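# Nest three plates into one stack, A1 corners aligned

## Task

Put all three plates into a single stack, each one seated fully down over the top of the plate beneath it rather than resting on its rim, with the A1 well (the one at the plate's clipped corner) of every plate lined up over the A1 well of the plate below. Then open the grippers and move the arms away from the stack.

## Robot and tools

ROBOT AND FRAME. Two six-joint arms with parallel grippers: left_arm and right_arm. All positions use one scene frame. The origin is on the table surface midway between the arms, +z is up, +x runs out across the table, and left_arm sits on the +y side. The arm names do not refer to sides of a camera image. The bases may be tilted. Any mounting plates, and the metal frame behind the arms that holds them, are fixed obstacles. Reported hand positions can be somewhat off, more so at long reach.

execute_actions(actions). actions is a list of 0 to 15 actions, run in order. An empty list only returns the current state and images. Each action is a table of 1 to 15 rows, one row per 1/30 s control step. If a table has fewer than 15 rows, its last row is repeated until 15 steps are done, so one action lasts 0.5 s. Each row is a single list of 14 numbers, each in [-1, 1], covering both arms even when only one moves. The order is left_arm waist, shoulder, elbow, wrist pitch, wrist yaw, wrist roll, gripper opening, then the same seven for right_arm.

The six joint numbers are scaled offsets, not poses. They are measured from the joint angles at the start of that action, not from the previous row. For the first action of a call, the start is the last state reported. A value of 1.0 equals 1.202 rad (waist), 1.258 rad (shoulder), 1.238 rad (elbow), 2.073 rad (wrist pitch) or 2.022 rad (wrist yaw and wrist roll). The opening number is absolute: +1 is fully open and -1 is closed.

Stated joint ranges in rad: waist -2.618 to 3.054, shoulder 0.000 to 3.142, elbow 0.000 to 3.142, wrist pitch -1.571 to 1.571, wrist yaw -1.571 to 1.571, wrist roll -2.094 to 2.094. The real ends can differ by up to 0.036 rad. An action is rejected for both arms if it would push any joint outward more than 0.036 rad beyond its range. If the first action fails this check, or any action is malformed, the entire call is rejected and nothing moves. A joint that is driven onto its real end is stopped there and reported as "joint sent to its limit". If that line is missing, it does not prove there is more room.

MOTION. Joint speed is capped. The target may lead the measured angle by at most 0.202 (waist), 0.258 (shoulder), 0.238 (elbow), 0.573 (wrist pitch) and 0.522 (wrist yaw and wrist roll) rad. Targets are also pulled back so that the gripper never aims more than 70 mm from where it is now. Large moves therefore need several actions, and any part of a move left unfinished must be commanded again.

Arms can droop under zero offsets. To hold an arm up, make the first call of a reply carry the offsets back to the desired angles, use zeros in later calls, and add more offset while a joint still falls short. While you think, the robot keeps doing your last command. The arms must not strike or press hard against each other.

GRIPPER. The fingers point along the gripper's +z axis and close along its y axis. end_effector_position is the point between the finger pads, about 1 cm short of the tips. grip_measured is the measured opening on the same scale as the opening command, with a fixed error of up to about 1 mm per gripper. To hold something, command about 0.03 below grip_measured for a firm grip, or less for a lighter one. Pad force is about 50 to 62 N at most, and lower on parts thinner than about 2 mm. Held parts may get brief tugs, and loose objects may get pushed.

RESULTS. The state line gives, for each arm, end_effector_position (m) and end_effector_quat_wxyz. Joint positions and Joint velocities have one block per arm: six joints (rad, rad/s), then the pad gap (m; 0.094 when fully open). Joint targets shows the angles the joints are currently driven toward. Step readings list joint angles at sampled steps; HELD plus an arm label means that arm's part of the row was held back on that step. "joint command not followed" means the clearance check changed or blocked some joint targets; everything else in the row still ran. Joint torques are the total drive output and are noisy and offset. MOTOR HOT appears from 75 °C. At 90 °C that arm halts for 10 s, and at 100 °C it goes limp and falls; both show as OVER-TEMPERATURE FAULT. Holding loads heats the motors, even during thinking.

CAMERAS. cam_high is 504x504 and fixed, near world (1.30, -0.19, 0.99). cam_left_wrist and cam_right_wrist are 616x616 fisheye cameras on the hands. Calibration (K, distortion, T_world_to_cam) is provided but may be slightly off. zoom_image(camera, region) returns a closer view of the latest image from one camera. region is [x0, y0, x1, y1] in that image's pixels, origin top-left, at most 504 by 504.

PRINTER. check_part(design, use_face) judges a design without printing it. print_part(design, use_face) builds one rigid orange part. design is the whole print3d-design/1 JSON as a single string. It is built from add and cut features, each with a rect, circle, slot or polygon profile, z0 and z1 in mm, and an optional taper. use_face picks the face that rests on the table: z- (default), z+, x-, x+, y- or y+. The part appears loose on the bare table between the arm bases, on the arms' side of the deck, centred in a space 158 mm along x, 148 mm along y and 99 mm tall. The printer needs hands empty, the scene still, and no arm link in or near that space. Budget: 3 parts, 8 jobs and 64 checks. A design that crashes the software ends everything. A printed part may rest anywhere, even under or around the stack, provided the bottom plate stays flat.

finished_scene(scene, optional, 1) ends the scene for good. Call it only after the stack is complete, both grippers are open and the arms are clear.

AVOID: dropping or slamming plates, pressing hard, collisions between arms, and anything falling off the table, which ends the scene.

Each tool is called after "Request:" by a JSON object that holds its "op" and its "data", one argument or row to a line.

## Session

Request:
{"op": "execute_actions", "data": {
  "actions": []
}}

Scene clock: 0.00 s.
left_arm: end_effector_position=(+0.4578, +0.7439, +0.3910) grip_measured=+1.000 end_effector_quat_wxyz=(+0.402, -0.215, +0.887, +0.071) | right_arm: end_effector_position=(+0.4204, -0.4044, +0.3453) grip_measured=+1.000 end_effector_quat_wxyz=(+0.122, +0.725, +0.476, +0.482)
Joint positions: left_arm=[ 0.363  1.193  1.751 -0.719 -0.118  0.259  0.094] | right_arm=[ 0.584  0.977  0.852 -0.232  0.346  1.76   0.094]
Joint velocities: left_arm=[-0.012  0.012  0.002  0.007  0.051 -0.051  0.   ] | right_arm=[-0.007  0.017 -0.007 -0.022 -0.007 -0.051  0.   ]
Joint torques (N m, as the arm reports them, + toward a larger angle): no reading
Motor temperatures (°C, as the motors report them): left_arm=[24 23 24 24 23 24] | right_arm=[25 24 25 22 23 24]
Joint targets: left_arm=[0.359 1.180 1.763 -0.703 -0.109 0.258] | right_arm=[0.589 0.973 0.855 -0.246 0.344 1.755]

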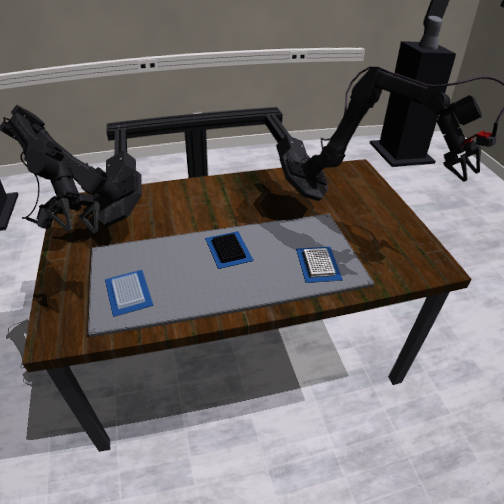

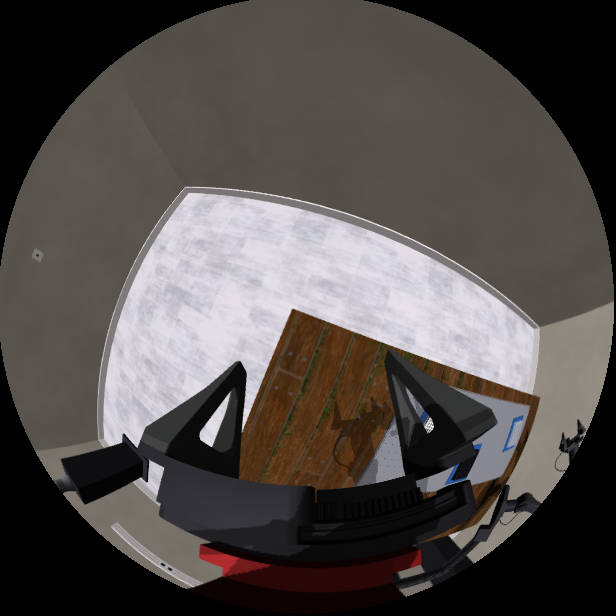

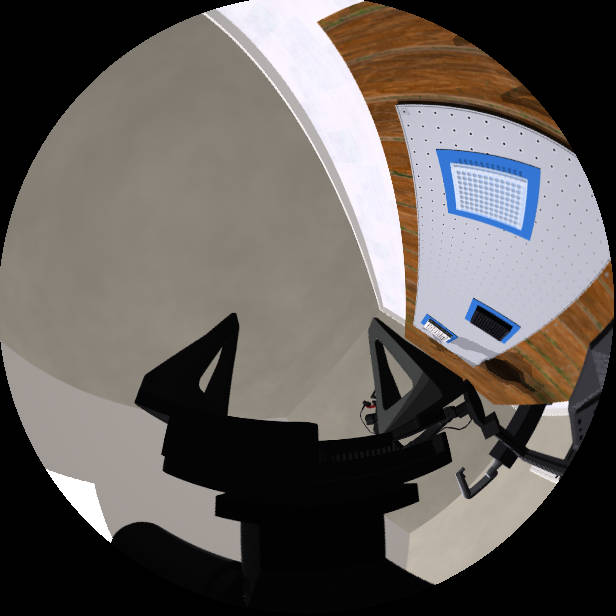

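Request:
{"op": "zoom_image", "data": {
  "camera": "cam_high",
  "region": [80, 200, 380, 340]
}}

Request:
{"op": "zoom_image", "data": {
  "camera": "cam_right_wrist",
  "region": [400, 120, 580, 260]
}}

Region (80, 200, 380, 340) of cam_high's 504x504 image, scaled by 1.680, with more detail than that image has; it fills the top 235 rows of this view, and the rest is white.

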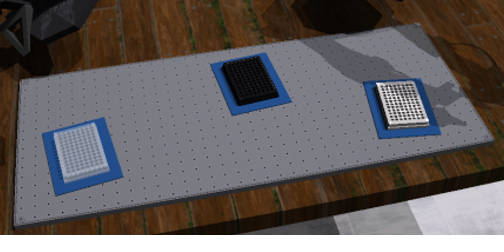

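Region (400, 120, 580, 260) of cam_right_wrist's 616x616 image, scaled by 2.800, with more detail than that image has.

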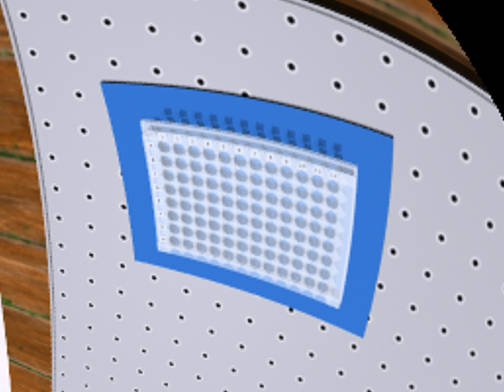

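Request:
{"op": "execute_actions", "data": {
  "actions": [
    [[-0.302,0.006,-0.445,0.347,0.058,-0.128,1,-0.486,0.177,0.281,0.112,-0.171,-0.87,1]]
  ]
}}

Scene clock: 46.63 s.
left_arm: end_effector_position=(+0.5418, +0.5574, +0.3038) grip_measured=+1.000 end_effector_quat_wxyz=(+0.468, -0.197, +0.847, -0.156) | right_arm: end_effector_position=(+0.5079, -0.6113, +0.3413) grip_measured=+1.000 end_effector_quat_wxyz=(+0.484, +0.465, +0.701, +0.244)
Joint positions: left_arm=[ 0.008  1.237  1.169 -0.104 -0.022  0.015  0.094] | right_arm=[-0.015  1.199  1.18  -0.004  0.045  0.535  0.094]
Joint velocities: left_arm=[-0.007 -0.144 -0.027  0.535 -0.007 -0.095  0.   ] | right_arm=[ 0.046 -0.002 -0.017 -0.066 -0.344 -2.864  0.   ]
Joint torques (N m, as the arm reports them, + toward a larger angle): left_arm=[-3.44 -9.76  7.19  1.81  0.55 -0.05] | right_arm=[ 3.46 -8.38  8.29  1.44 -0.46 -0.02]
Motor temperatures (°C, as the motors report them): left_arm=[24 28 27 28 23 24] | right_arm=[25 24 28 25 23 24]
Joint targets: left_arm=[0.000 1.201 1.200 0.001 -0.001 -0.000] | right_arm=[0.000 1.200 1.200 0.000 0.000 0.110]
Step readings (joint positions):
0: left_arm=[0.363 1.193 1.751 -0.719 -0.118 0.259] | right_arm=[0.584 0.977 0.852 -0.232 0.346 1.760]
1: left_arm=[0.340 1.187 1.712 -0.654 -0.123 0.226] | right_arm=[0.564 0.994 0.870 -0.232 0.308 1.709]
2: left_arm=[0.290 1.176 1.650 -0.544 -0.117 0.187] | right_arm=[0.521 1.038 0.911 -0.216 0.262 1.642]
4: left_arm=[0.175 1.177 1.525 -0.360 -0.090 0.131] | right_arm=[0.427 1.126 1.004 -0.167 0.198 1.514]
8: left_arm=[0.023 1.199 1.257 -0.161 -0.039 0.061] | right_arm=[0.214 1.196 1.132 -0.084 0.096 1.209]
15: Joint positions above
camera_calibration (this result's frames):
cam_left_wrist: T_world_to_cam=[[0.138992, -0.928206, 0.34513, 0.346446], [-0.878464, -0.276449, -0.389714, 0.791637], [0.457146, -0.249017, -0.85382, 0.259652], [0, 0, 0, 1]] pos_world=[0.528573, 0.605079, 0.410639]
cam_right_wrist: T_world_to_cam=[[-0.424788, -0.511653, -0.746838, 0.15804], [-0.680645, 0.724435, -0.109166, 0.843311], [0.59689, 0.461959, -0.655985, 0.325084], [0, 0, 0, 1]] pos_world=[0.44709, -0.680238, 0.423341]

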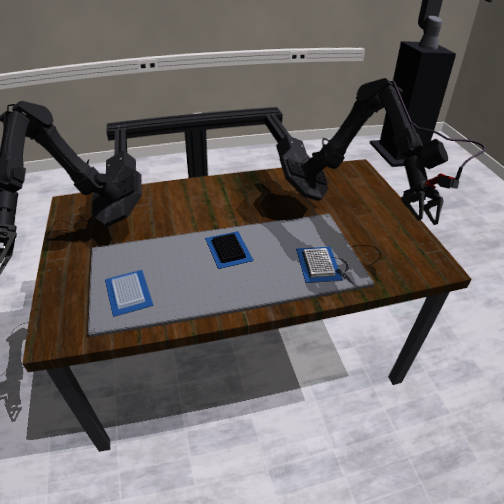

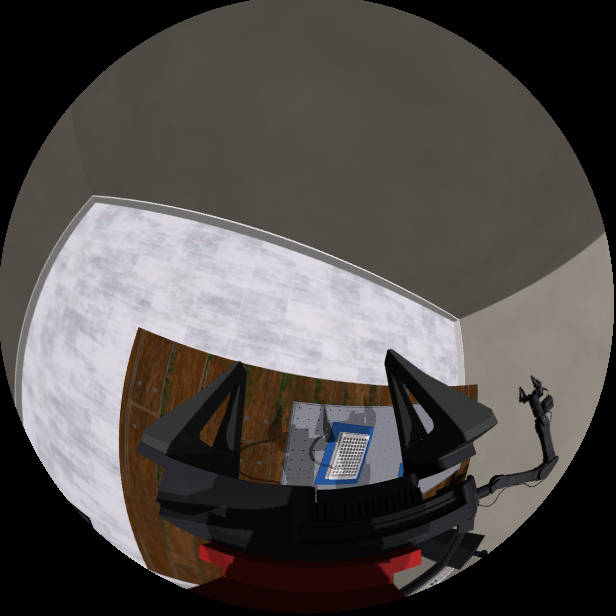

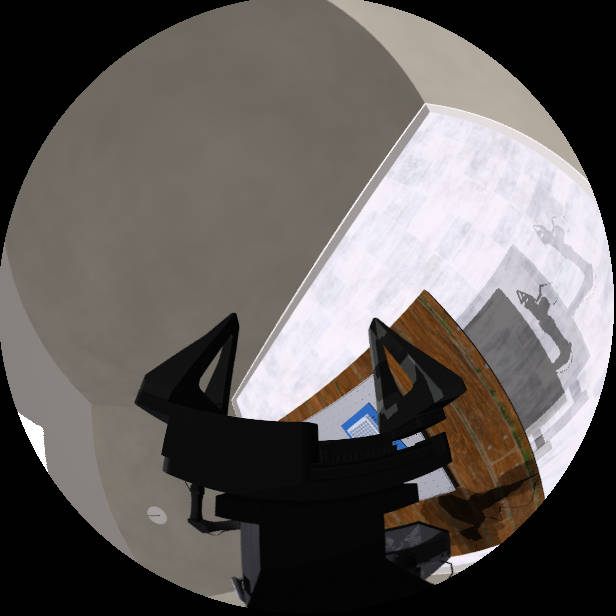

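Request:
{"op": "execute_actions", "data": {
  "actions": [
    [[-0.007,-0.03,0.025,0.05,0.011,-0.007,1,0.012,0,0.016,0.002,-0.022,-0.265,1]],
    [[0,0,0,0,0,0,1,0,0,0,0,0,0,1]]
  ]
}}

Scene clock: 51.20 s.
left_arm: end_effector_position=(+0.5495, +0.5715, +0.3262) grip_measured=+1.000 end_effector_quat_wxyz=(+0.506, -0.212, +0.823, -0.149) | right_arm: end_effector_position=(+0.5097, -0.6063, +0.3440) grip_measured=+1.000 end_effector_quat_wxyz=(+0.534, +0.259, +0.795, +0.123)
Joint positions: left_arm=[ 0.008  1.223  1.177 -0.032 -0.024  0.001  0.094] | right_arm=[-0.014  1.199  1.18  -0.004  0.014  0.012  0.094]
Joint velocities: left_arm=[ 0.012 -0.007 -0.002 -0.022 -0.007  0.007  0.   ] | right_arm=[ 0.017 -0.002 -0.007  0.022 -0.051 -0.022  0.   ]
Joint torques (N m, as the arm reports them, + toward a larger angle): left_arm=[-2.57 -7.17  4.98  1.68  0.35 -0.03] | right_arm=[ 2.4  -8.44  6.88  1.41 -0.29  0.  ]
Motor temperatures (°C, as the motors report them): left_arm=[24 28 28 28 23 24] | right_arm=[25 25 28 26 23 24]
Joint targets: left_arm=[0.008 1.223 1.177 -0.032 -0.020 0.001] | right_arm=[-0.014 1.199 1.180 -0.004 0.014 0.013]
Step readings (joint positions; steps 1 to 15: 1st action; 16 to 30: 2nd action):
0: left_arm=[0.008 1.223 1.177 -0.032 -0.022 0.001] | right_arm=[-0.014 1.199 1.180 -0.004 0.014 0.120]
1: left_arm=[0.008 1.223 1.177 -0.032 -0.022 0.001] | right_arm=[-0.014 1.199 1.180 -0.004 0.014 0.104]
2: left_arm=[0.008 1.223 1.177 -0.032 -0.021 0.001] | right_arm=[-0.014 1.199 1.180 -0.004 0.014 0.085]
4: left_arm=[0.008 1.223 1.177 -0.032 -0.021 0.001] | right_arm=[-0.014 1.199 1.180 -0.004 0.014 0.057]
8: left_arm=[0.008 1.223 1.177 -0.032 -0.020 0.001] | right_arm=[-0.014 1.199 1.180 -0.004 0.014 0.028]
15: left_arm=[0.008 1.223 1.177 -0.032 -0.020 0.001] | right_arm=[-0.014 1.199 1.180 -0.004 0.014 0.013]
16: left_arm=[0.008 1.223 1.177 -0.032 -0.021 0.001] | right_arm=[-0.014 1.199 1.180 -0.004 0.014 0.012]
17: left_arm=[0.008 1.223 1.177 -0.032 -0.022 0.001] | right_arm=[-0.014 1.199 1.180 -0.004 0.014 0.012]
19: left_arm=[0.008 1.223 1.177 -0.032 -0.022 0.001] | right_arm=[-0.014 1.199 1.180 -0.004 0.014 0.012]
23: left_arm=[0.008 1.223 1.177 -0.032 -0.024 0.001] | right_arm=[-0.014 1.199 1.180 -0.004 0.014 0.012]
30: Joint positions above
camera_calibration (this result's frames):
cam_left_wrist: T_world_to_cam=[[0.159522, -0.922426, 0.351686, 0.334073], [-0.829032, -0.318588, -0.459573, 0.830709], [0.535965, -0.218247, -0.815543, 0.205423], [0, 0, 0, 1]] pos_world=[0.525292, 0.617645, 0.431814]
cam_right_wrist: T_world_to_cam=[[-0.276289, -0.871342, -0.405497, -0.247783], [-0.82859, 0.42973, -0.358847, 0.823764], [0.486933, 0.236846, -0.840714, 0.306621], [0, 0, 0, 1]] pos_world=[0.464799, -0.642521, 0.452911]

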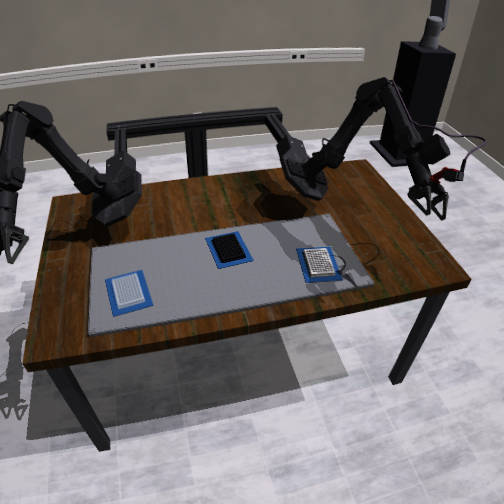

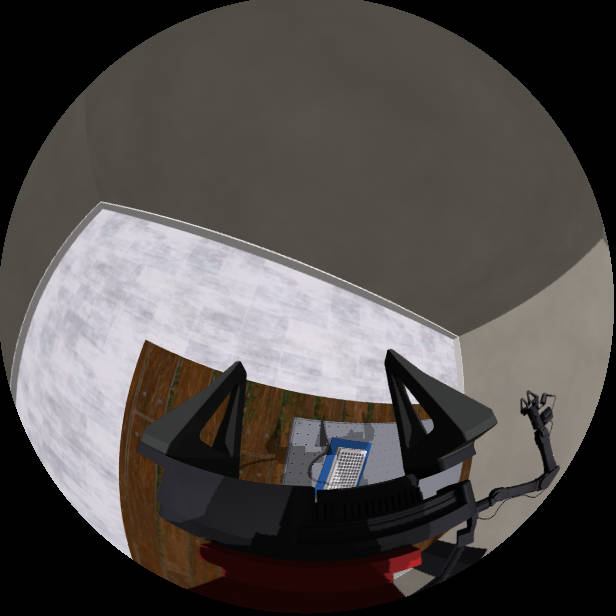

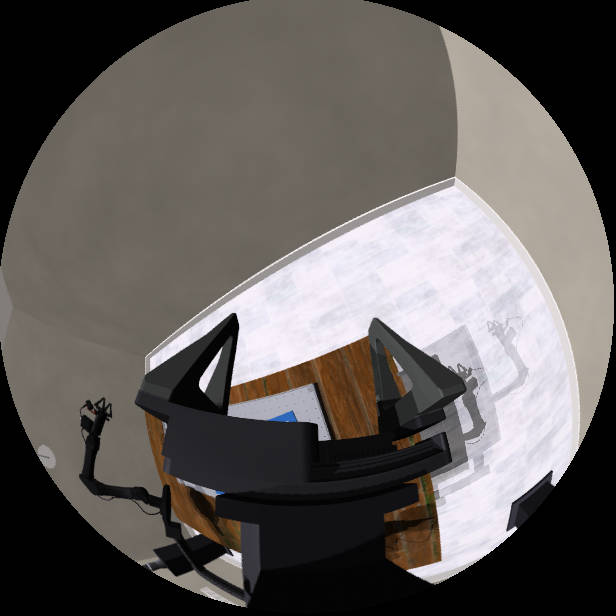

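Request:
{"op": "print_part", "data": {
  "design": {"format":"print3d-design/1","features":[{"op":"add","profile":{"rect":{"cx":0,"cy":0,"w":145,"h":102.5}},"z0":0,"z1":42},{"op":"cut","profile":{"rect":{"cx":0,"cy":0,"w":129,"h":86.5}},"z0":0,"z1":32},{"op":"cut","profile":{"rect":{"cx":0,"cy":0,"w":129,"h":86.5}},"z0":32,"z1":42,"taper":5},{"op":"cut","profile":{"rect":{"cx":0,"cy":0,"w":80,"h":120}},"z0":2,"z1":42},{"op":"cut","profile":{"rect":{"cx":0,"cy":0,"w":160,"h":50}},"z0":2,"z1":42}]}
}}

Request:
{"op": "execute_actions", "data": {
  "actions": []
}}

Part 1 is printed: 1.74 h, 52.7 g of filament, 210 layers; 145.0 x 102.5 x 42.0 mm as designed. It stands on the bare table between the two arms' bases, on the arms' side of the base plate (DECK), not on it. This print cost $6.27. Before another print, move this part until the middle of its box is at least 110 mm from the next part's box. Left: parts 2, jobs 7, checks 64.
The newest observation:
Scene clock: 127.57 s.
left_arm: end_effector_position=(+0.5495, +0.5716, +0.3262) grip_measured=+1.000 end_effector_quat_wxyz=(+0.506, -0.212, +0.823, -0.149) | right_arm: end_effector_position=(+0.5097, -0.6063, +0.3440) grip_measured=+1.000 end_effector_quat_wxyz=(+0.534, +0.259, +0.795, +0.123)
Joint positions: left_arm=[ 0.008  1.223  1.177 -0.032 -0.024  0.001  0.094] | right_arm=[-0.014  1.199  1.18  -0.004  0.014  0.012  0.094]
Joint velocities: left_arm=[ 0.017 -0.002 -0.022 -0.081 -0.022  0.007  0.   ] | right_arm=[-0.007  0.007 -0.002 -0.066  0.037 -0.007  0.   ]
Joint torques (N m, as the arm reports them, + toward a larger angle): no reading
Motor temperatures (°C, as the motors report them): left_arm=[25 29 31 32 24 24] | right_arm=[26 33 36 33 23 24]
Joint targets: left_arm=[0.008 1.223 1.177 -0.032 -0.021 0.001] | right_arm=[-0.014 1.199 1.180 -0.004 0.014 0.013]
camera_calibration (this result's frames):
cam_high: model=pinhole+radial image_wh=504x504 fovy_deg=63.273 K=[[409.034, 0, 249.212], [0, 409.034, 249.569], [0, 0, 1]] D=[0.853368, 0.112418, 0, 0, 0.00132249, 1.05358, 0.206047, 0.005359] T_world_to_cam=[[0.253569, 0.967069, 0.0219003, -0.167764], [0.647446, -0.152854, -0.746625, -0.133154], [-0.718691, 0.2035, -0.664885, 1.62661], [0, 0, 0, 1]] pos_world=[1.29778, -0.189129, 0.985768]
cam_left_wrist: model=fisheye image_wh=616x616 K=[[187.035, 0, 302.538], [0, 187.783, 303.912], [0, 0, 1]] D=[-0.005, 0, 0, 0] theta_max_deg=95 T_world_to_cam=[[0.15986, -0.922433, 0.351515, 0.334014], [-0.829026, -0.318762, -0.459463, 0.830762], [0.535873, -0.217966, -0.815678, 0.205351], [0, 0, 0, 1]] pos_world=[0.525286, 0.61768, 0.431794]
cam_right_wrist: model=fisheye image_wh=616x616 K=[[189.596, 0, 304.288], [0, 190.354, 304.581], [0, 0, 1]] D=[-0.005, 0, 0, 0] theta_max_deg=95 T_world_to_cam=[[-0.276289, -0.871342, -0.405497, -0.247783], [-0.82859, 0.42973, -0.358847, 0.823764], [0.486933, 0.236846, -0.840714, 0.306621], [0, 0, 0, 1]] pos_world=[0.464799, -0.642521, 0.452911]
Images, in order (width x height): cam_high 504x504, cam_left_wrist 616x616, cam_right_wrist 616x616.

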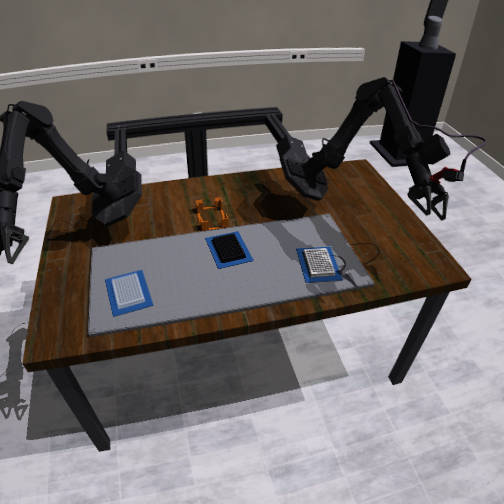

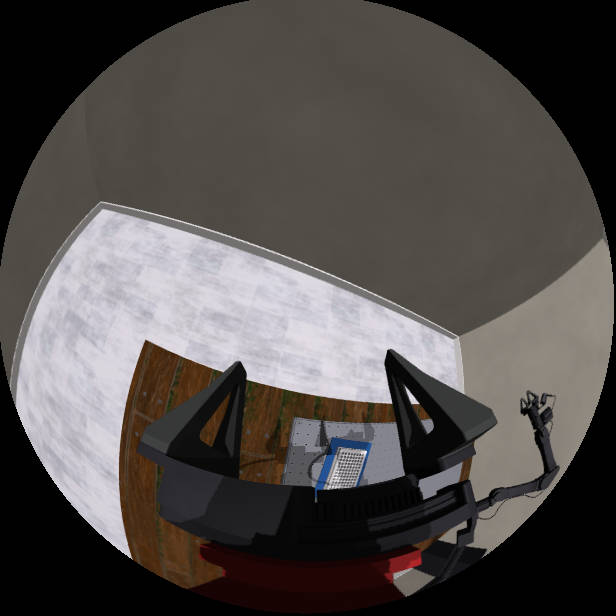

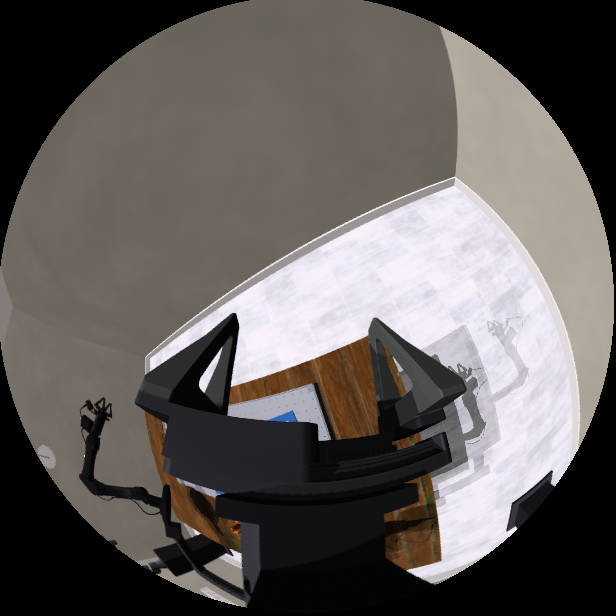

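Scene clock: 127.57 s.
left_arm: end_effector_position=(+0.5495, +0.5716, +0.3262) grip_measured=+1.000 end_effector_quat_wxyz=(+0.506, -0.212, +0.823, -0.149) | right_arm: end_effector_position=(+0.5097, -0.6063, +0.3440) grip_measured=+1.000 end_effector_quat_wxyz=(+0.534, +0.259, +0.795, +0.123)
Joint positions: left_arm=[ 0.008  1.223  1.177 -0.032 -0.024  0.001  0.094] | right_arm=[-0.014  1.199  1.18  -0.004  0.014  0.012  0.094]
Joint velocities: left_arm=[ 0.017 -0.002 -0.022 -0.081 -0.022  0.007  0.   ] | right_arm=[-0.007  0.007 -0.002 -0.066  0.037 -0.007  0.   ]
Joint torques (N m, as the arm reports them, + toward a larger angle): no reading
Motor temperatures (°C, as the motors report them): left_arm=[25 29 31 32 24 24] | right_arm=[26 33 36 33 23 24]
Joint targets: left_arm=[0.008 1.223 1.177 -0.032 -0.021 0.001] | right_arm=[-0.014 1.199 1.180 -0.004 0.014 0.013]
camera_calibration (this result's frames):
cam_left_wrist: T_world_to_cam=[[0.15986, -0.922433, 0.351515, 0.334014], [-0.829026, -0.318762, -0.459463, 0.830762], [0.535873, -0.217966, -0.815678, 0.205351], [0, 0, 0, 1]] pos_world=[0.525286, 0.61768, 0.431794]
cam_right_wrist: T_world_to_cam=[[-0.276289, -0.871342, -0.405497, -0.247783], [-0.82859, 0.42973, -0.358847, 0.823764], [0.486933, 0.236846, -0.840714, 0.306621], [0, 0, 0, 1]] pos_world=[0.464799, -0.642521, 0.452911]

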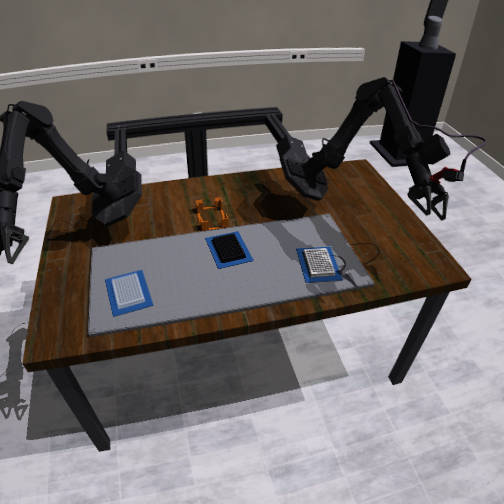

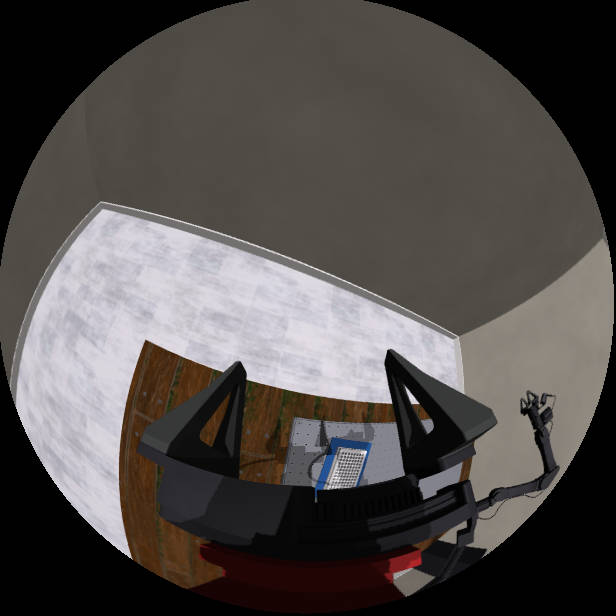

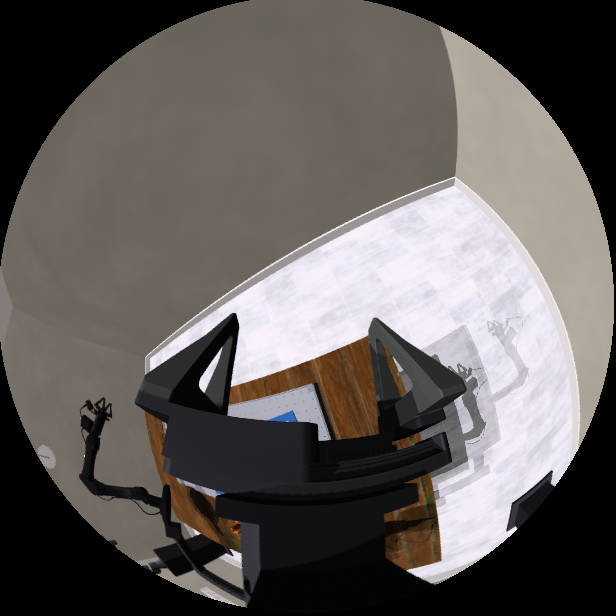

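Request:
{"op": "execute_actions", "data": {
  "actions": [
    [[-0.52,0.2,0.26,-0.25,-0.125,0,1,0,0,0,0,0,0,1]],
    [[-0.52,0.3,0.26,-0.24,-0.125,0,1,0,0,0,0,0,0,1]],
    [[0,0.35,0,0,0,0,1,0,0,0,0,0,0,1]],
    [[0,0.3,0,0,0,0,1,0,0,0,0,0,0,1]],
    [[0,0,0,0,0,0,1,0,0,0,0,0,0,1]]
  ]
}}

Scene clock: 201.33 s.
left_arm: end_effector_position=(+0.1705, +0.0503, +0.0687) grip_measured=+1.000 end_effector_quat_wxyz=(-0.089, +0.619, +0.780, +0.028) | right_arm: end_effector_position=(+0.5097, -0.6063, +0.3440) grip_measured=+1.000 end_effector_quat_wxyz=(+0.534, +0.259, +0.795, +0.123)
Joint positions: left_arm=[-1.227  2.851  1.699 -1.004 -0.47  -0.004  0.094] | right_arm=[-0.014  1.199  1.18  -0.004  0.014  0.012  0.094]
Joint velocities: left_arm=[-0.012 -0.012 -0.002  0.066  0.007  0.007  0.   ] | right_arm=[ 0.002 -0.002 -0.012  0.037 -0.051 -0.007  0.   ]
Joint torques (N m, as the arm reports them, + toward a larger angle): left_arm=[ -7.59 -11.16   3.28   0.22   0.06  -0.03] | right_arm=[ 2.37 -8.45  6.9   1.4  -0.31 -0.01]
Motor temperatures (°C, as the motors report them): left_arm=[25 30 31 32 24 24] | right_arm=[26 33 36 33 23 24]
Joint targets: left_arm=[-1.233 2.849 1.699 -1.004 -0.469 -0.004] | right_arm=[-0.014 1.199 1.180 -0.004 0.014 0.012]
Step readings (joint positions; steps 1 to 15: 1st action; 16 to 30: 2nd action; 31 to 45: 3rd action; 46 to 60: 4th action; 61 to 75: 5th action):
0: left_arm=[0.008 1.223 1.177 -0.032 -0.024 0.001] | right_arm=[-0.014 1.199 1.180 -0.004 0.014 0.012]
1: left_arm=[-0.010 1.244 1.209 -0.089 -0.062 -0.000] | right_arm=[-0.014 1.199 1.180 -0.004 0.014 0.012]
2: left_arm=[-0.049 1.292 1.280 -0.167 -0.112 -0.002] | right_arm=[-0.014 1.199 1.180 -0.004 0.014 0.012]
4: left_arm=[-0.158 1.409 1.418 -0.279 -0.182 -0.002] | right_arm=[-0.014 1.199 1.180 -0.004 0.014 0.012]
8: left_arm=[-0.400 1.497 1.468 -0.416 -0.239 -0.002] | right_arm=[-0.014 1.199 1.180 -0.004 0.014 0.012]
15: left_arm=[-0.628 1.501 1.468 -0.526 -0.252 -0.002] | right_arm=[-0.014 1.199 1.180 -0.004 0.014 0.012]
16: left_arm=[-0.642 1.529 1.509 -0.597 -0.296 -0.004] | right_arm=[-0.014 1.199 1.180 -0.004 0.014 0.012]
17: left_arm=[-0.672 1.583 1.589 -0.683 -0.350 -0.006] | right_arm=[-0.014 1.199 1.180 -0.004 0.014 0.012]
19: left_arm=[-0.754 1.699 1.702 -0.745 -0.402 -0.006] | right_arm=[-0.014 1.199 1.180 -0.004 0.014 0.012]
23: left_arm=[-0.925 1.854 1.751 -0.842 -0.454 -0.006] | right_arm=[-0.014 1.199 1.180 -0.004 0.014 0.012]
30: left_arm=[-1.255 1.916 1.755 -0.982 -0.476 -0.004] | right_arm=[-0.014 1.199 1.180 -0.004 0.014 0.012]
31: left_arm=[-1.275 1.929 1.760 -0.987 -0.474 -0.004] | right_arm=[-0.014 1.199 1.180 -0.004 0.014 0.012]
32: left_arm=[-1.283 1.950 1.771 -0.983 -0.474 -0.004] | right_arm=[-0.014 1.199 1.180 -0.004 0.014 0.012]
34: left_arm=[-1.279 2.022 1.776 -0.971 -0.475 -0.004] | right_arm=[-0.014 1.199 1.180 -0.004 0.014 0.012]
38: left_arm=[-1.255 2.228 1.776 -0.969 -0.476 -0.004] | right_arm=[-0.014 1.199 1.180 -0.004 0.014 0.012]
45: left_arm=[-1.242 2.419 1.726 -0.995 -0.472 -0.004] | right_arm=[-0.014 1.199 1.180 -0.004 0.014 0.012]
46: left_arm=[-1.242 2.433 1.730 -1.001 -0.474 -0.004] | right_arm=[-0.014 1.199 1.180 -0.004 0.014 0.012]
47: left_arm=[-1.241 2.454 1.742 -0.997 -0.478 -0.004] | right_arm=[-0.014 1.199 1.180 -0.004 0.014 0.012]
49: left_arm=[-1.239 2.529 1.747 -0.984 -0.481 -0.004] | right_arm=[-0.014 1.199 1.180 -0.004 0.014 0.012]
53: left_arm=[-1.234 2.737 1.744 -0.980 -0.481 -0.004] | right_arm=[-0.014 1.199 1.180 -0.004 0.014 0.012]
60: left_arm=[-1.233 2.849 1.699 -1.004 -0.469 -0.004] | right_arm=[-0.014 1.199 1.180 -0.004 0.014 0.012]
61: left_arm=[-1.233 2.846 1.699 -1.005 -0.470 -0.004] | right_arm=[-0.014 1.199 1.180 -0.004 0.014 0.012]
62: left_arm=[-1.233 2.843 1.699 -1.004 -0.470 -0.004] | right_arm=[-0.014 1.199 1.180 -0.004 0.014 0.012]
64: left_arm=[-1.231 2.847 1.699 -1.004 -0.470 -0.004] | right_arm=[-0.014 1.199 1.180 -0.004 0.014 0.012]
68: left_arm=[-1.228 2.851 1.699 -1.004 -0.470 -0.004] | right_arm=[-0.014 1.199 1.180 -0.004 0.014 0.012]
75: Joint positions above
camera_calibration (this result's frames):
cam_left_wrist: T_world_to_cam=[[-0.991636, -0.106034, 0.0735816, 0.178621], [-0.031542, 0.751933, 0.658484, -0.0345451], [-0.12515, 0.650656, -0.748989, 0.149206], [0, 0, 0, 1]] pos_world=[0.19471, -0.0521663, 0.121358]
cam_right_wrist: T_world_to_cam=[[-0.276289, -0.871342, -0.405497, -0.247783], [-0.82859, 0.42973, -0.358847, 0.823764], [0.486933, 0.236846, -0.840714, 0.306621], [0, 0, 0, 1]] pos_world=[0.464799, -0.642521, 0.452911]

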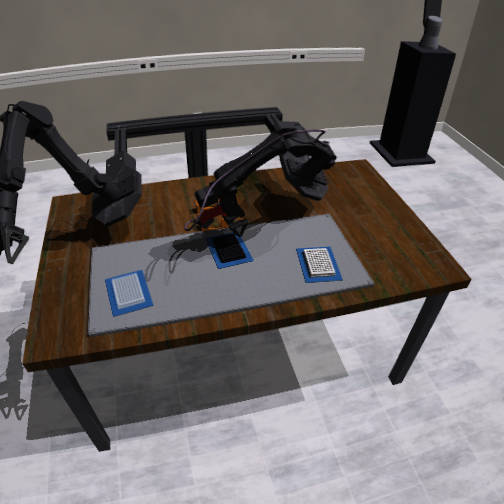

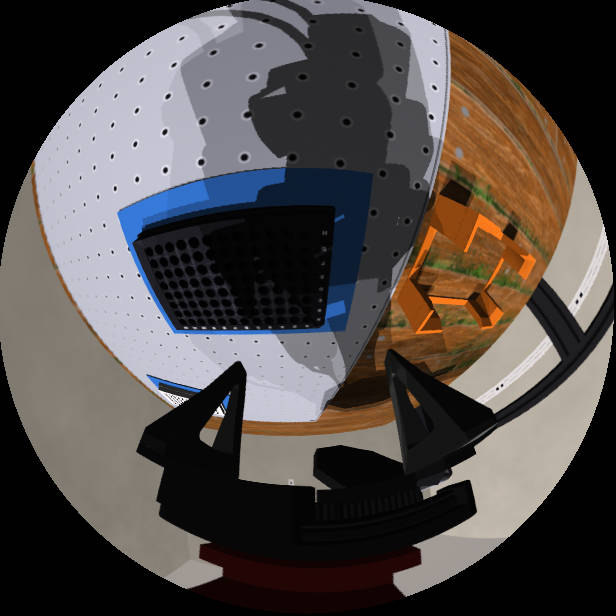

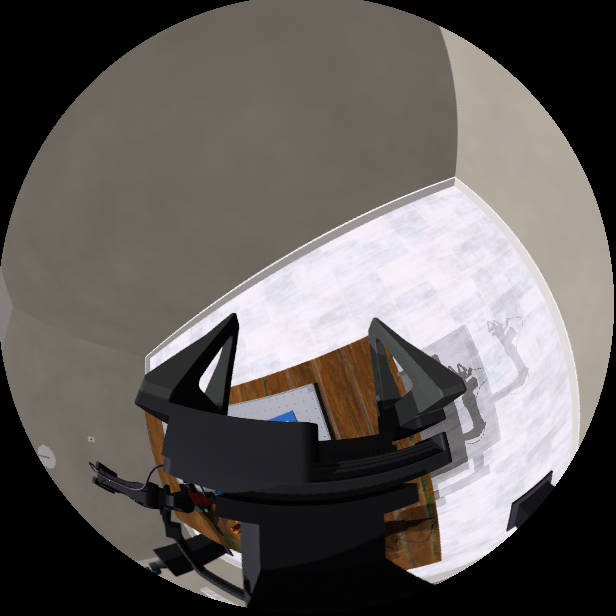

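Request:
{"op": "execute_actions", "data": {
  "actions": [
    [[-0.009,-0.12,0.106,-0.019,-0.04,0.5,1,0,0,0,0,0,0,1]]
  ]
}}

Request:
{"op": "execute_actions", "data": {
  "actions": []
}}

Scene clock: 210.53 s.
left_arm: end_effector_position=(+0.2456, +0.0154, +0.1467) grip_measured=+1.000 end_effector_quat_wxyz=(+0.024, +0.879, +0.475, +0.006) | right_arm: end_effector_position=(+0.5097, -0.6063, +0.3440) grip_measured=+1.000 end_effector_quat_wxyz=(+0.534, +0.259, +0.795, +0.123)
Joint positions: left_arm=[-1.227  2.698  1.828 -1.032 -0.551  0.928  0.094] | right_arm=[-0.014  1.199  1.18  -0.004  0.014  0.012  0.094]
Joint velocities: left_arm=[-0.002  0.066 -0.007 -0.081  0.022  0.52   0.   ] | right_arm=[ 0.012 -0.002 -0.002 -0.022 -0.037 -0.022  0.   ]
Joint torques (N m, as the arm reports them, + toward a larger angle): left_arm=[ -8.56 -11.29   4.09   0.48   0.     0.01] | right_arm=[ 2.39 -8.47  6.84  1.39 -0.31 -0.01]
Motor temperatures (°C, as the motors report them): left_arm=[26 31 30 31 24 24] | right_arm=[26 33 36 33 23 24]
Joint targets: left_arm=[-1.238 2.700 1.830 -1.043 -0.551 1.007] | right_arm=[-0.014 1.199 1.180 -0.004 0.014 0.012]
Step readings (joint positions):
0: left_arm=[-1.227 2.851 1.699 -1.004 -0.470 -0.004] | right_arm=[-0.014 1.199 1.180 -0.004 0.014 0.012]
1: left_arm=[-1.227 2.846 1.707 -1.010 -0.476 0.046] | right_arm=[-0.014 1.199 1.180 -0.004 0.014 0.012]
2: left_arm=[-1.227 2.840 1.719 -1.021 -0.482 0.117] | right_arm=[-0.014 1.199 1.180 -0.004 0.014 0.012]
4: left_arm=[-1.227 2.808 1.750 -1.029 -0.497 0.272] | right_arm=[-0.014 1.199 1.180 -0.004 0.014 0.012]
8: left_arm=[-1.227 2.720 1.813 -1.030 -0.529 0.649] | right_arm=[-0.014 1.199 1.180 -0.004 0.014 0.012]
15: Joint positions above
camera_calibration (this result's frames):
cam_left_wrist: T_world_to_cam=[[-0.759407, 0.647427, -0.064342, 0.195229], [0.526957, 0.670058, 0.522817, -0.173281], [0.381599, 0.363126, -0.850013, 0.134496], [0, 0, 0, 1]] pos_world=[0.188247, -0.0591271, 0.217479]
cam_right_wrist: T_world_to_cam=[[-0.276289, -0.871342, -0.405497, -0.247783], [-0.82859, 0.42973, -0.358847, 0.823764], [0.486933, 0.236846, -0.840714, 0.306621], [0, 0, 0, 1]] pos_world=[0.464799, -0.642521, 0.452911]

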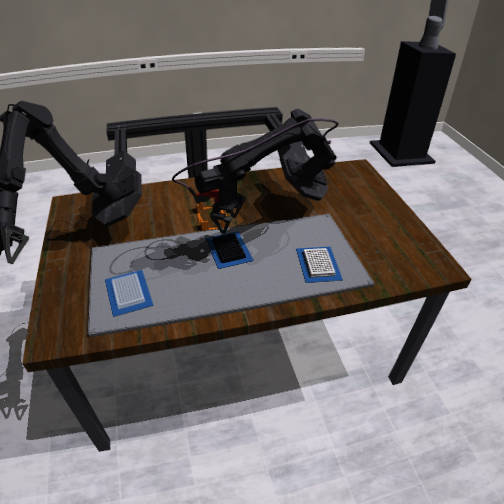

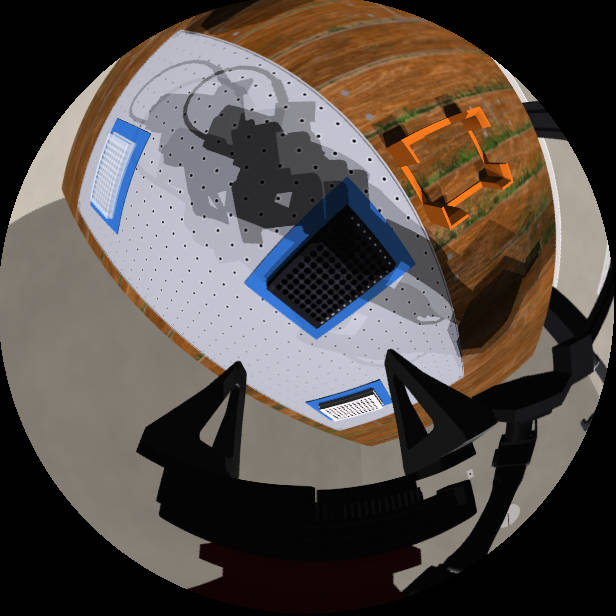

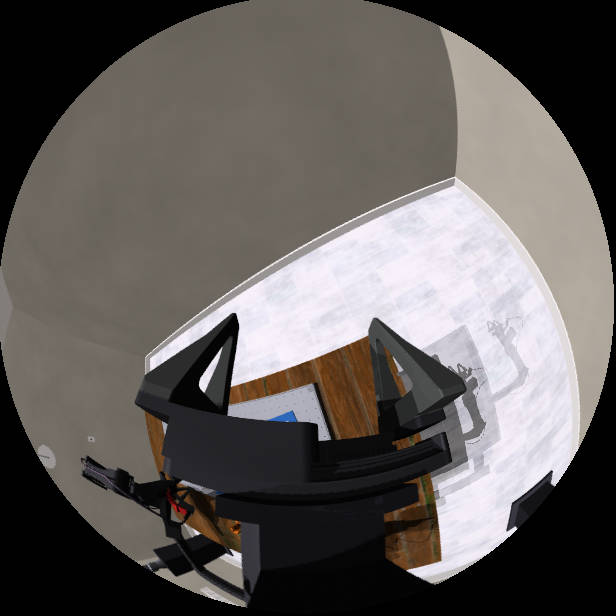

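Scene clock: 210.53 s.
left_arm: end_effector_position=(+0.2456, +0.0154, +0.1467) grip_measured=+1.000 end_effector_quat_wxyz=(+0.024, +0.879, +0.475, +0.006) | right_arm: end_effector_position=(+0.5097, -0.6063, +0.3440) grip_measured=+1.000 end_effector_quat_wxyz=(+0.534, +0.259, +0.795, +0.123)
Joint positions: left_arm=[-1.227  2.698  1.828 -1.032 -0.551  0.928  0.094] | right_arm=[-0.014  1.199  1.18  -0.004  0.014  0.012  0.094]
Joint velocities: left_arm=[-0.002  0.066 -0.007 -0.081  0.022  0.52   0.   ] | right_arm=[ 0.012 -0.002 -0.002 -0.022 -0.037 -0.022  0.   ]
Joint torques (N m, as the arm reports them, + toward a larger angle): left_arm=[ -8.56 -11.29   4.09   0.48   0.     0.01] | right_arm=[ 2.39 -8.47  6.84  1.39 -0.31 -0.01]
Motor temperatures (°C, as the motors report them): left_arm=[26 31 30 31 24 24] | right_arm=[26 33 36 33 23 24]
Joint targets: left_arm=[-1.238 2.700 1.830 -1.043 -0.551 1.007] | right_arm=[-0.014 1.199 1.180 -0.004 0.014 0.012]
camera_calibration (this result's frames):
cam_left_wrist: T_world_to_cam=[[-0.759407, 0.647427, -0.064342, 0.195229], [0.526957, 0.670058, 0.522817, -0.173281], [0.381599, 0.363126, -0.850013, 0.134496], [0, 0, 0, 1]] pos_world=[0.188247, -0.0591271, 0.217479]
cam_right_wrist: T_world_to_cam=[[-0.276289, -0.871342, -0.405497, -0.247783], [-0.82859, 0.42973, -0.358847, 0.823764], [0.486933, 0.236846, -0.840714, 0.306621], [0, 0, 0, 1]] pos_world=[0.464799, -0.642521, 0.452911]

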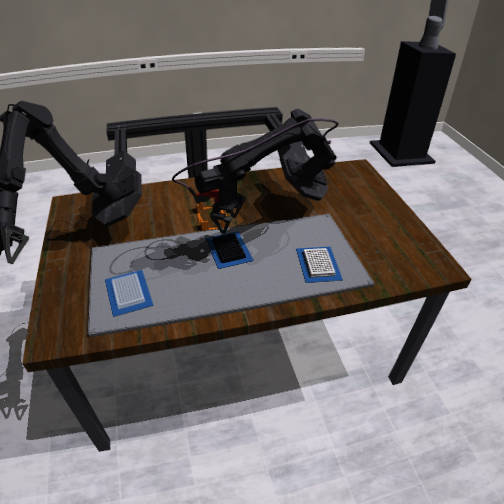

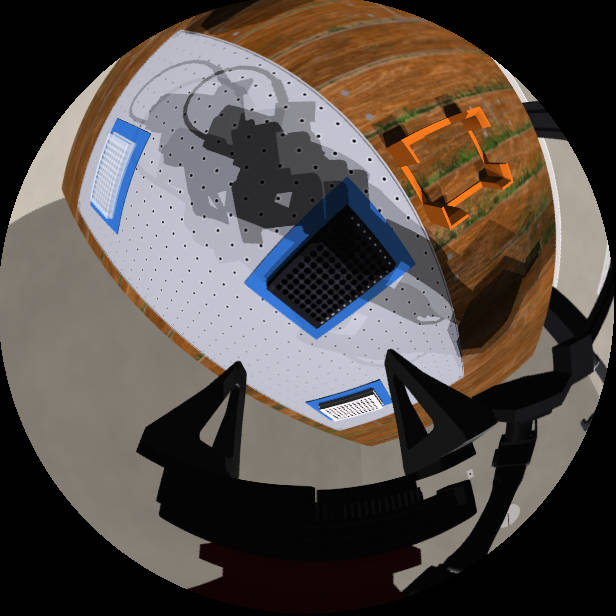

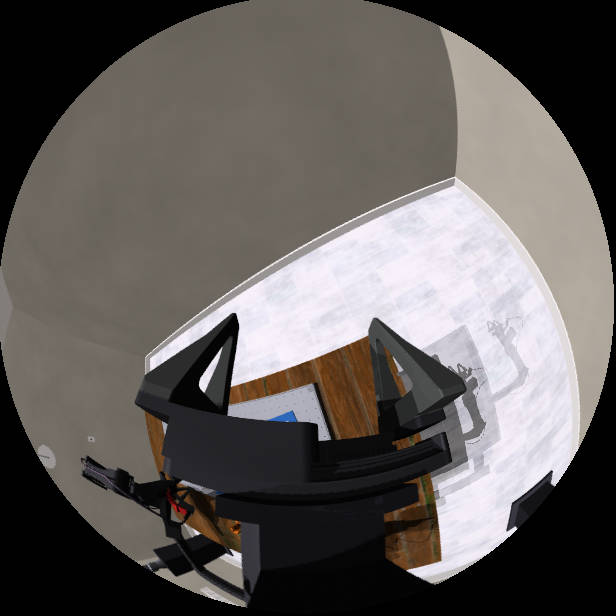

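Request:
{"op": "execute_actions", "data": {
  "actions": [
    [[-0.015,0.02,-0.014,-0.01,0.012,-1,1,0,0,0,0,0,0,1]]
  ]
}}

Request:
{"op": "execute_actions", "data": {
  "actions": [
    [[0,0,0,0,0,-0.45,1,0,0,0,0,0,0,1]]
  ]
}}

Scene clock: 220.20 s.
left_arm: end_effector_position=(+0.2320, +0.0210, +0.1325) grip_measured=+1.000 end_effector_quat_wxyz=(+0.001, +0.391, +0.920, +0.002) | right_arm: end_effector_position=(+0.5097, -0.6063, +0.3440) grip_measured=+1.000 end_effector_quat_wxyz=(+0.534, +0.259, +0.795, +0.123)
Joint positions: left_arm=[-1.227  2.727  1.813 -1.043 -0.535 -0.448  0.094] | right_arm=[-0.014  1.199  1.18  -0.004  0.014  0.012  0.094]
Joint velocities: left_arm=[ 0.007  0.007 -0.007 -0.022  0.051 -2.806  0.   ] | right_arm=[-0.012 -0.022 -0.007 -0.007 -0.037  0.051  0.   ]
Joint torques (N m, as the arm reports them, + toward a larger angle): left_arm=[ -9.19 -11.5    3.61   0.42   0.05  -0.03] | right_arm=[ 2.41 -8.47  6.82  1.41 -0.3   0.  ]
Motor temperatures (°C, as the motors report them): left_arm=[26 32 30 30 24 24] | right_arm=[26 33 36 33 23 24]
Joint targets: left_arm=[-1.245 2.723 1.810 -1.052 -0.527 -0.872] | right_arm=[-0.014 1.199 1.180 -0.004 0.014 0.012]
Step readings (joint positions):
0: left_arm=[-1.227 2.702 1.828 -1.032 -0.554 1.001] | right_arm=[-0.014 1.199 1.180 -0.004 0.014 0.012]
1: left_arm=[-1.227 2.703 1.827 -1.035 -0.553 0.928] | right_arm=[-0.014 1.199 1.180 -0.004 0.014 0.012]
2: left_arm=[-1.227 2.705 1.825 -1.036 -0.551 0.828] | right_arm=[-0.014 1.199 1.180 -0.004 0.014 0.012]
4: left_arm=[-1.227 2.713 1.821 -1.037 -0.549 0.632] | right_arm=[-0.014 1.199 1.180 -0.004 0.014 0.012]
8: left_arm=[-1.227 2.726 1.814 -1.041 -0.543 0.239] | right_arm=[-0.014 1.199 1.180 -0.004 0.014 0.012]
15: Joint positions above
camera_calibration (this result's frames):
cam_left_wrist: T_world_to_cam=[[-0.80126, -0.597973, -0.0202931, 0.210388], [-0.515904, 0.673318, 0.529608, 0.0785359], [-0.303028, 0.434823, -0.848, 0.282612], [0, 0, 0, 1]] pos_world=[0.294731, -0.0499598, 0.202331]
cam_right_wrist: T_world_to_cam=[[-0.276289, -0.871342, -0.405497, -0.247783], [-0.82859, 0.42973, -0.358847, 0.823764], [0.486933, 0.236846, -0.840714, 0.306621], [0, 0, 0, 1]] pos_world=[0.464799, -0.642521, 0.452911]

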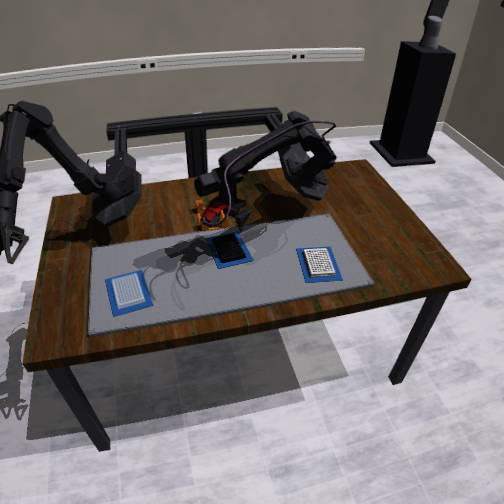

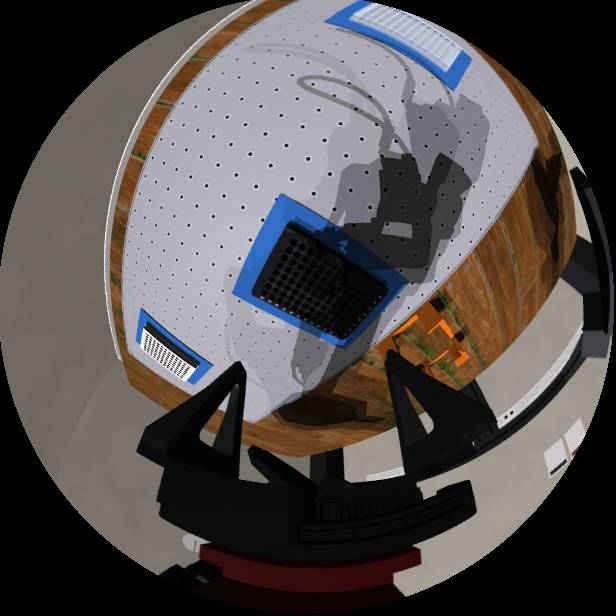

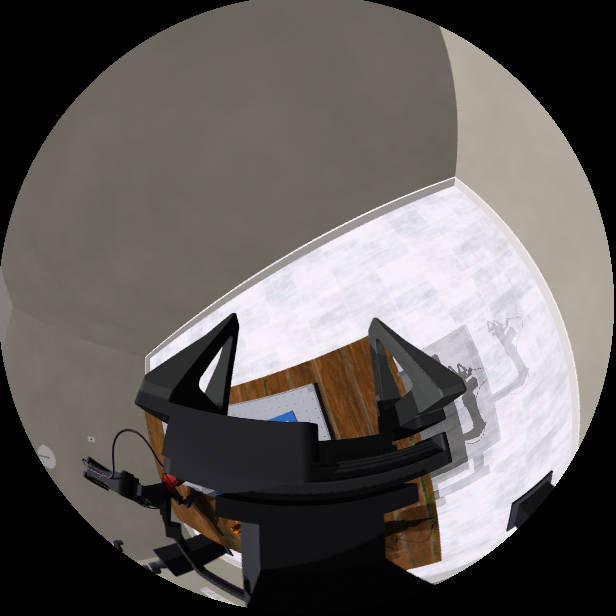

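Scene clock: 220.70 s.
left_arm: end_effector_position=(+0.2338, +0.0225, +0.1304) grip_measured=+1.000 end_effector_quat_wxyz=(-0.003, -0.032, +0.999, +0.003) | right_arm: end_effector_position=(+0.5097, -0.6063, +0.3440) grip_measured=+1.000 end_effector_quat_wxyz=(+0.534, +0.259, +0.795, +0.123)
Joint positions: left_arm=[-1.218  2.727  1.813 -1.043 -0.53  -1.309  0.094] | right_arm=[-0.014  1.199  1.18  -0.004  0.014  0.012  0.094]
Joint velocities: left_arm=[-0.017 -0.007 -0.022  0.022 -0.022 -0.3    0.   ] | right_arm=[-0.027 -0.012 -0.012  0.022  0.037 -0.066  0.   ]
Joint torques (N m, as the arm reports them, + toward a larger angle): left_arm=[ -8.42 -11.06   3.8    0.48  -0.04  -0.08] | right_arm=[ 2.36 -8.46  6.87  1.4  -0.31  0.  ]
Motor temperatures (°C, as the motors report them): left_arm=[26 32 30 30 24 24] | right_arm=[26 33 36 33 23 24]
Joint targets: left_arm=[-1.227 2.727 1.813 -1.043 -0.534 -1.358] | right_arm=[-0.014 1.199 1.180 -0.004 0.014 0.012]
Step readings (joint positions):
0: left_arm=[-1.227 2.727 1.813 -1.043 -0.535 -0.448] | right_arm=[-0.014 1.199 1.180 -0.004 0.014 0.012]
1: left_arm=[-1.227 2.727 1.813 -1.043 -0.534 -0.547] | right_arm=[-0.014 1.199 1.180 -0.004 0.014 0.012]
2: left_arm=[-1.226 2.727 1.813 -1.043 -0.534 -0.645] | right_arm=[-0.014 1.199 1.180 -0.004 0.014 0.012]
4: left_arm=[-1.224 2.727 1.813 -1.043 -0.534 -0.841] | right_arm=[-0.014 1.199 1.180 -0.004 0.014 0.012]
8: left_arm=[-1.219 2.727 1.813 -1.043 -0.533 -1.142] | right_arm=[-0.014 1.199 1.180 -0.004 0.014 0.012]
15: Joint positions above
camera_calibration (this result's frames):
cam_left_wrist: T_world_to_cam=[[-0.0618495, -0.997865, -0.0209581, 0.0488926], [-0.844722, 0.0411498, 0.533621, 0.17015], [-0.53162, 0.050708, -0.845464, 0.342496], [0, 0, 0, 1]] pos_world=[0.328831, 0.0244194, 0.199796]
cam_right_wrist: T_world_to_cam=[[-0.276289, -0.871342, -0.405497, -0.247783], [-0.82859, 0.42973, -0.358847, 0.823764], [0.486933, 0.236846, -0.840714, 0.306621], [0, 0, 0, 1]] pos_world=[0.464799, -0.642521, 0.452911]

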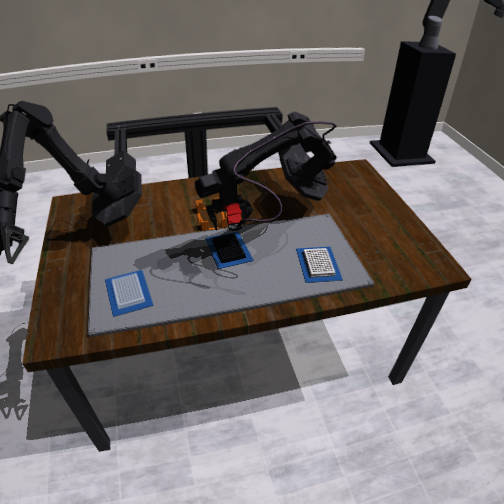

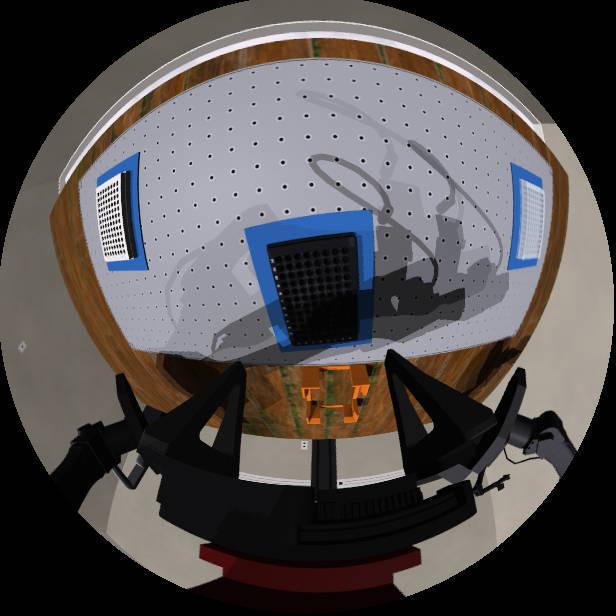

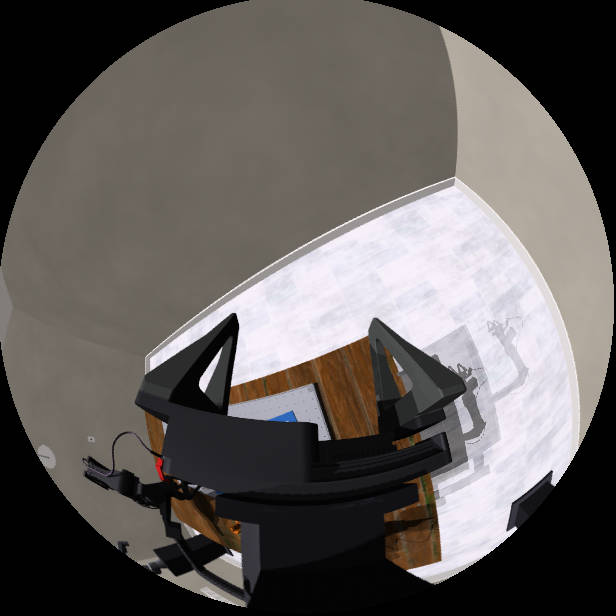

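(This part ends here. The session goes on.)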